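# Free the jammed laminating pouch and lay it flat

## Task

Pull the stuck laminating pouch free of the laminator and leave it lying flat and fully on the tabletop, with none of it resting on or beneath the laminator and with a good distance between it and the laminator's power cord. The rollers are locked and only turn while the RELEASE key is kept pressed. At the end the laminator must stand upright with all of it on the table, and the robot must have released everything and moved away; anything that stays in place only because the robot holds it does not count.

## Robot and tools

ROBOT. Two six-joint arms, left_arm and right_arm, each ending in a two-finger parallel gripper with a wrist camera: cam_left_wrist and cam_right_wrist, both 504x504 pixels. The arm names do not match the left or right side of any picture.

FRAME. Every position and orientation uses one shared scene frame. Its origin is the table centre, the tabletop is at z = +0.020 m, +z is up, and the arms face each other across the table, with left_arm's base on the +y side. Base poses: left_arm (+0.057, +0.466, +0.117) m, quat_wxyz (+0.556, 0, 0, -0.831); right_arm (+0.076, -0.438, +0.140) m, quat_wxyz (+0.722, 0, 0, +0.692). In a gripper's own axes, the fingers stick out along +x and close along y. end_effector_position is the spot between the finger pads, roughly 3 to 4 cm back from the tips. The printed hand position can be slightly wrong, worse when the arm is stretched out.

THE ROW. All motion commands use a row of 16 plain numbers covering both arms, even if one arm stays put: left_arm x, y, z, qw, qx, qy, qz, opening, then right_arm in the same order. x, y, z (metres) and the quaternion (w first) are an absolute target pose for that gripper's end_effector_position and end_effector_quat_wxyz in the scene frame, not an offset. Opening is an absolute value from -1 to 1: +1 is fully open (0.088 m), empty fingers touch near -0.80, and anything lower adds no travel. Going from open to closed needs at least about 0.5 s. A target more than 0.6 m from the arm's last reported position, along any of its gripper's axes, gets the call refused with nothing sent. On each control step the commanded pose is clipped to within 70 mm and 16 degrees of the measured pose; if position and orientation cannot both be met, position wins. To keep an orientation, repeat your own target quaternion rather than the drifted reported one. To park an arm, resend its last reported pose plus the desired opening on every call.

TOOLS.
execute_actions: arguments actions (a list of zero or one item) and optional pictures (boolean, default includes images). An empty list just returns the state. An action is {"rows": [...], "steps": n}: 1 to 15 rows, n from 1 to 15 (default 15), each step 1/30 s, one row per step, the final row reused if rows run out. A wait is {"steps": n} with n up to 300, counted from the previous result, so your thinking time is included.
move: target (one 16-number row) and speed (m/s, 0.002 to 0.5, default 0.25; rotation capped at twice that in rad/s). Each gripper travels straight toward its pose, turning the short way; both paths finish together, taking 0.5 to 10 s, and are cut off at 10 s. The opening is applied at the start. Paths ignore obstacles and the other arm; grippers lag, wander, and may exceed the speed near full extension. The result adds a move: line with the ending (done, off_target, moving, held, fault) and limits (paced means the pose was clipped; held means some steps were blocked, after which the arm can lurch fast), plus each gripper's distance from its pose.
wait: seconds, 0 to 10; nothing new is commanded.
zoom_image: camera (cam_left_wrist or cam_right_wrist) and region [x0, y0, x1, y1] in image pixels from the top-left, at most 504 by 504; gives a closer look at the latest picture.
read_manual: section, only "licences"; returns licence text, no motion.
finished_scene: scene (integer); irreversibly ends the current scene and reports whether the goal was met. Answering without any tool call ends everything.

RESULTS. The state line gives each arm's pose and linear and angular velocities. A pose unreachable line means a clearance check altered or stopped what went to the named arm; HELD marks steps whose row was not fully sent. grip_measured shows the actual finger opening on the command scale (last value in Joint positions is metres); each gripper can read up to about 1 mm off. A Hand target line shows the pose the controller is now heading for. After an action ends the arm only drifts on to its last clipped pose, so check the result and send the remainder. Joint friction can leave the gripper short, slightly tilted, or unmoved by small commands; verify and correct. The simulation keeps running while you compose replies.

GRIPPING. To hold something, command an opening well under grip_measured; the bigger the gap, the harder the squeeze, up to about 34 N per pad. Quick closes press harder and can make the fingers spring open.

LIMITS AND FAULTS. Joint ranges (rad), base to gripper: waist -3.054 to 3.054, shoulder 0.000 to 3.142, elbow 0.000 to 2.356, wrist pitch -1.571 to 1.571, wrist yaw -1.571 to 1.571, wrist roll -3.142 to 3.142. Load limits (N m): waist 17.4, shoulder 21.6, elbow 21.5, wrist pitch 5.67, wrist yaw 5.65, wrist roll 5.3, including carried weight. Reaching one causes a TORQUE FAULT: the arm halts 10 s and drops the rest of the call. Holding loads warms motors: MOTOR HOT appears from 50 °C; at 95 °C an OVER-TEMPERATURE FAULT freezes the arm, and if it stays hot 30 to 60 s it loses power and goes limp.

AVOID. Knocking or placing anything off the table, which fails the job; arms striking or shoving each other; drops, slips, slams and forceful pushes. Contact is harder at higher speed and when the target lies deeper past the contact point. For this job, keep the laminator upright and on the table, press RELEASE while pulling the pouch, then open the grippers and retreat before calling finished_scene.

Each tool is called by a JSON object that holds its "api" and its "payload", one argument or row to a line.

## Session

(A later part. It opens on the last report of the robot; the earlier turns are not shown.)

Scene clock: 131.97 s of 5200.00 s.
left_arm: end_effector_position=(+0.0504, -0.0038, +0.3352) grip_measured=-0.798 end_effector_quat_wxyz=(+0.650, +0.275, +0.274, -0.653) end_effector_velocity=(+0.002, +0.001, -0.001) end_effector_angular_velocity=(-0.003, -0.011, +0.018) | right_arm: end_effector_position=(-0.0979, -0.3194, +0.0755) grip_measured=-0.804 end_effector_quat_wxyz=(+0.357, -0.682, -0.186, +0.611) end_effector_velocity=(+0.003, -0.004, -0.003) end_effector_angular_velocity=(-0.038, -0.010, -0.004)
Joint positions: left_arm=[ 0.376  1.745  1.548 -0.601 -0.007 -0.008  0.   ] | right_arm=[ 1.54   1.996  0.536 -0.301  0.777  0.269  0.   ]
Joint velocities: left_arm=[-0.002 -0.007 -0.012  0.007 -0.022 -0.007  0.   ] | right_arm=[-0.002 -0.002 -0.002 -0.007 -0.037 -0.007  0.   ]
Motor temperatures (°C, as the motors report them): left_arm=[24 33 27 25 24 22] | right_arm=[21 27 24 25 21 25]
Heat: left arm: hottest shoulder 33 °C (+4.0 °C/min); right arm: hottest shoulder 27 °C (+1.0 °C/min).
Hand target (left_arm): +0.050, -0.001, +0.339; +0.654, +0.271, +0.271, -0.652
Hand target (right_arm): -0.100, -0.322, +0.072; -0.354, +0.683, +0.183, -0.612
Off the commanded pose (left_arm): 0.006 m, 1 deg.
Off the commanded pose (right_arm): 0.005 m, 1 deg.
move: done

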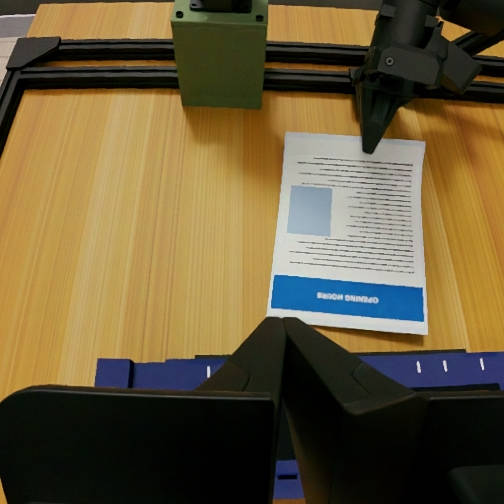

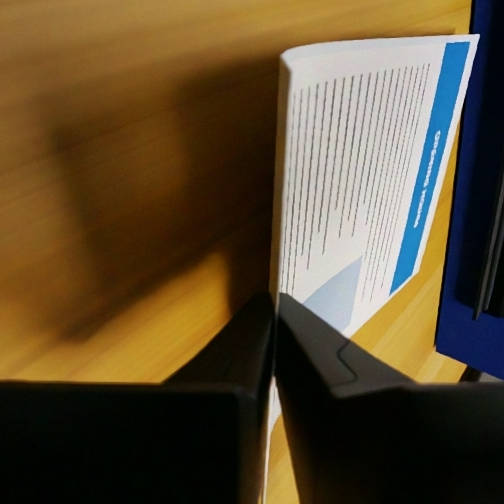

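{"api": "move", "payload": {
  "target": [0.05,0.0,0.34,0.653,0.271,0.271,-0.653,-1,-0.10,-0.322,0.074,0.354,-0.683,-0.183,0.613,-0.5],
  "speed": 0.1
}}

{"api": "move", "payload": {
  "target": [0.05,0.0,0.34,0.653,0.271,0.271,-0.653,-1,-0.108,-0.352,0.104,0.354,-0.683,-0.183,0.613,-0.5],
  "speed": 0.05
}}

Scene clock: 136.60 s of 5200.00 s.
left_arm: end_effector_position=(+0.0502, -0.0037, +0.3363) grip_measured=-0.798 end_effector_quat_wxyz=(+0.650, +0.274, +0.273, -0.654) end_effector_velocity=(-0.002, +0.005, -0.001) end_effector_angular_velocity=(+0.017, +0.010, -0.002) | right_arm: end_effector_position=(-0.0982, -0.3196, +0.0757) grip_measured=-0.500 end_effector_quat_wxyz=(+0.357, -0.682, -0.186, +0.610) end_effector_velocity=(+0.003, +0.000, -0.000) end_effector_angular_velocity=(-0.006, -0.002, -0.014)
Joint positions: left_arm=[ 0.376  1.743  1.548 -0.6   -0.007 -0.008  0.   ] | right_arm=[ 1.541  1.996  0.539 -0.306  0.776  0.271  0.014]
Joint velocities: left_arm=[-0.002 -0.007 -0.002 -0.022  0.007 -0.007  0.   ] | right_arm=[-0.007 -0.002 -0.002 -0.007 -0.007  0.007 -0.   ]
Motor temperatures (°C, as the motors report them): left_arm=[24 34 27 26 24 22] | right_arm=[21 27 24 25 21 25]
Heat: left arm: hottest shoulder 34 °C (+4.0 °C/min); right arm: hottest shoulder 27 °C (+1.0 °C/min).
Hand target (left_arm): +0.050, -0.000, +0.340; +0.653, +0.271, +0.271, -0.653
Hand target (right_arm): -0.100, -0.322, +0.074; -0.354, +0.683, +0.183, -0.613
Off the commanded pose (left_arm): 0.005 m, 1 deg.
Off the commanded pose (right_arm): 0.003 m, 1 deg.
move: done

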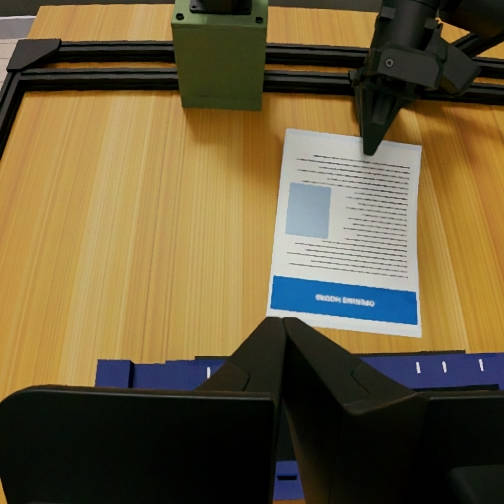

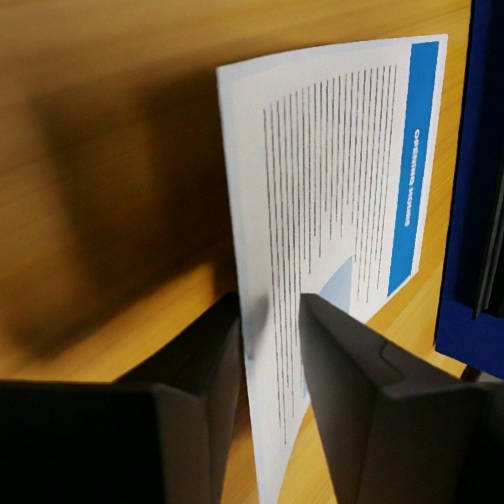

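Scene clock: 137.83 s of 5200.00 s.
left_arm: end_effector_position=(+0.0502, -0.0037, +0.3363) grip_measured=-0.798 end_effector_quat_wxyz=(+0.650, +0.274, +0.273, -0.654) end_effector_velocity=(-0.000, +0.002, -0.001) end_effector_angular_velocity=(+0.007, -0.010, -0.003) | right_arm: end_effector_position=(-0.1052, -0.3509, +0.1028) grip_measured=-0.500 end_effector_quat_wxyz=(+0.354, -0.686, -0.187, +0.608) end_effector_velocity=(+0.004, -0.003, +0.000) end_effector_angular_velocity=(-0.021, -0.024, +0.000)
Joint positions: left_arm=[ 0.376  1.743  1.548 -0.6   -0.007 -0.008  0.   ] | right_arm=[ 1.69   1.918  0.619 -0.608  0.734  0.464  0.014]
Joint velocities: left_arm=[-0.002 -0.002 -0.002 -0.007 -0.007  0.007  0.   ] | right_arm=[ 0.002 -0.007 -0.002 -0.022 -0.022 -0.007 -0.   ]
Motor temperatures (°C, as the motors report them): left_arm=[24 34 27 26 24 22] | right_arm=[21 27 24 25 21 25]
Heat: left arm: hottest shoulder 34 °C (+4.1 °C/min); right arm: hottest shoulder 27 °C (+1.0 °C/min).
Hand target (left_arm): +0.050, -0.000, +0.340; +0.653, +0.271, +0.271, -0.653
Hand target (right_arm): -0.108, -0.352, +0.104; -0.354, +0.683, +0.183, -0.612
Off the commanded pose (left_arm): 0.005 m, 1 deg.
Off the commanded pose (right_arm): 0.003 m, 1 deg.
move: done

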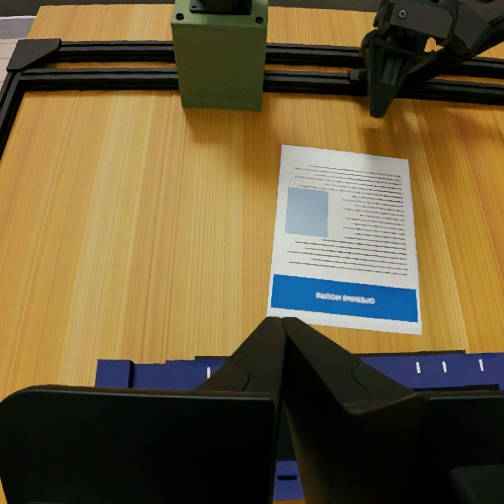

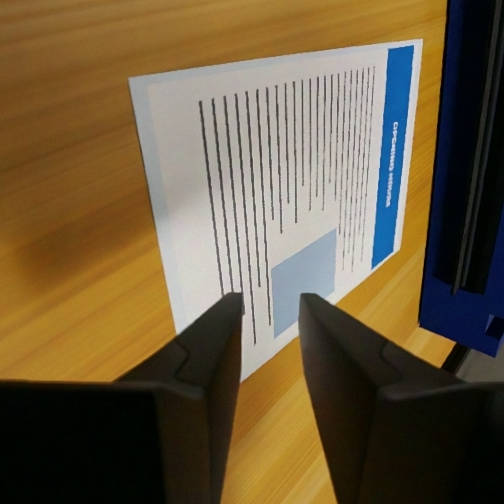

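Flat and clear. Retreat.

{"api": "move", "payload": {
  "target": [0.03,0.22,0.40,0.612,0.354,0.354,-0.612,0,-0.08,-0.30,0.30,0.612,-0.354,0.354,0.612,0],
  "speed": 0.3
}}

Scene clock: 142.97 s of 5200.00 s.
left_arm: end_effector_position=(+0.0279, +0.2183, +0.3952) grip_measured=+0.000 end_effector_quat_wxyz=(+0.607, +0.361, +0.357, -0.611) end_effector_velocity=(+0.001, +0.005, -0.002) end_effector_angular_velocity=(+0.021, -0.006, +0.007) | right_arm: end_effector_position=(-0.0802, -0.2990, +0.2995) grip_measured=+0.000 end_effector_quat_wxyz=(+0.612, -0.359, +0.348, +0.612) end_effector_velocity=(+0.001, -0.001, +0.000) end_effector_angular_velocity=(-0.008, -0.011, +0.018)
Joint positions: left_arm=[ 0.231  1.195  1.452 -1.327 -0.076 -0.133  0.039] | right_arm=[ 1.229  1.118  0.937 -1.185  0.485  1.126  0.039]
Joint velocities: left_arm=[-0.002 -0.002 -0.002 -0.022 -0.007 -0.007 -0.   ] | right_arm=[-0.002 -0.002  0.002 -0.007 -0.007 -0.022 -0.   ]
Motor temperatures (°C, as the motors report them): left_arm=[24 34 27 26 24 22] | right_arm=[21 27 24 25 21 24]
Heat: left arm: hottest shoulder 34 °C (+3.0 °C/min); right arm: hottest shoulder 27 °C (+0.0 °C/min).
Hand target (left_arm): +0.028, +0.219, +0.401; +0.612, +0.355, +0.353, -0.612
Hand target (right_arm): -0.080, -0.299, +0.302; +0.612, -0.354, +0.354, +0.613
Off the commanded pose (left_arm): 0.005 m, 1 deg.
Off the commanded pose (right_arm): 0.001 m, 1 deg.
move: done

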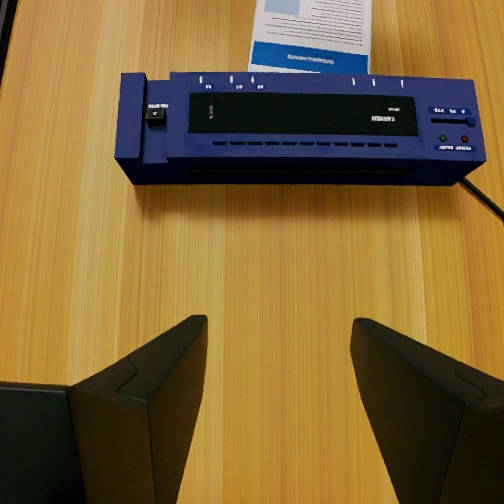

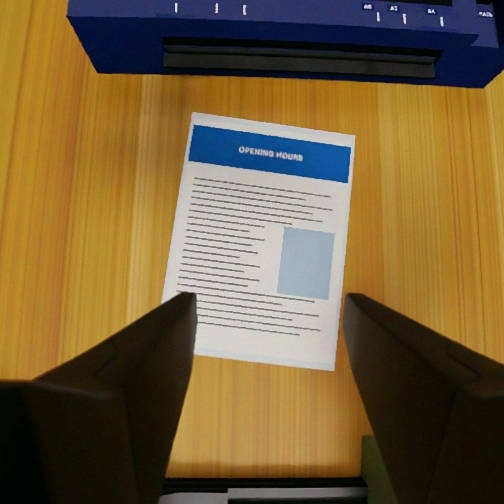

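{"api": "finished_scene", "payload": {
  "scene": 1
}}

The scene is finished: the task was done.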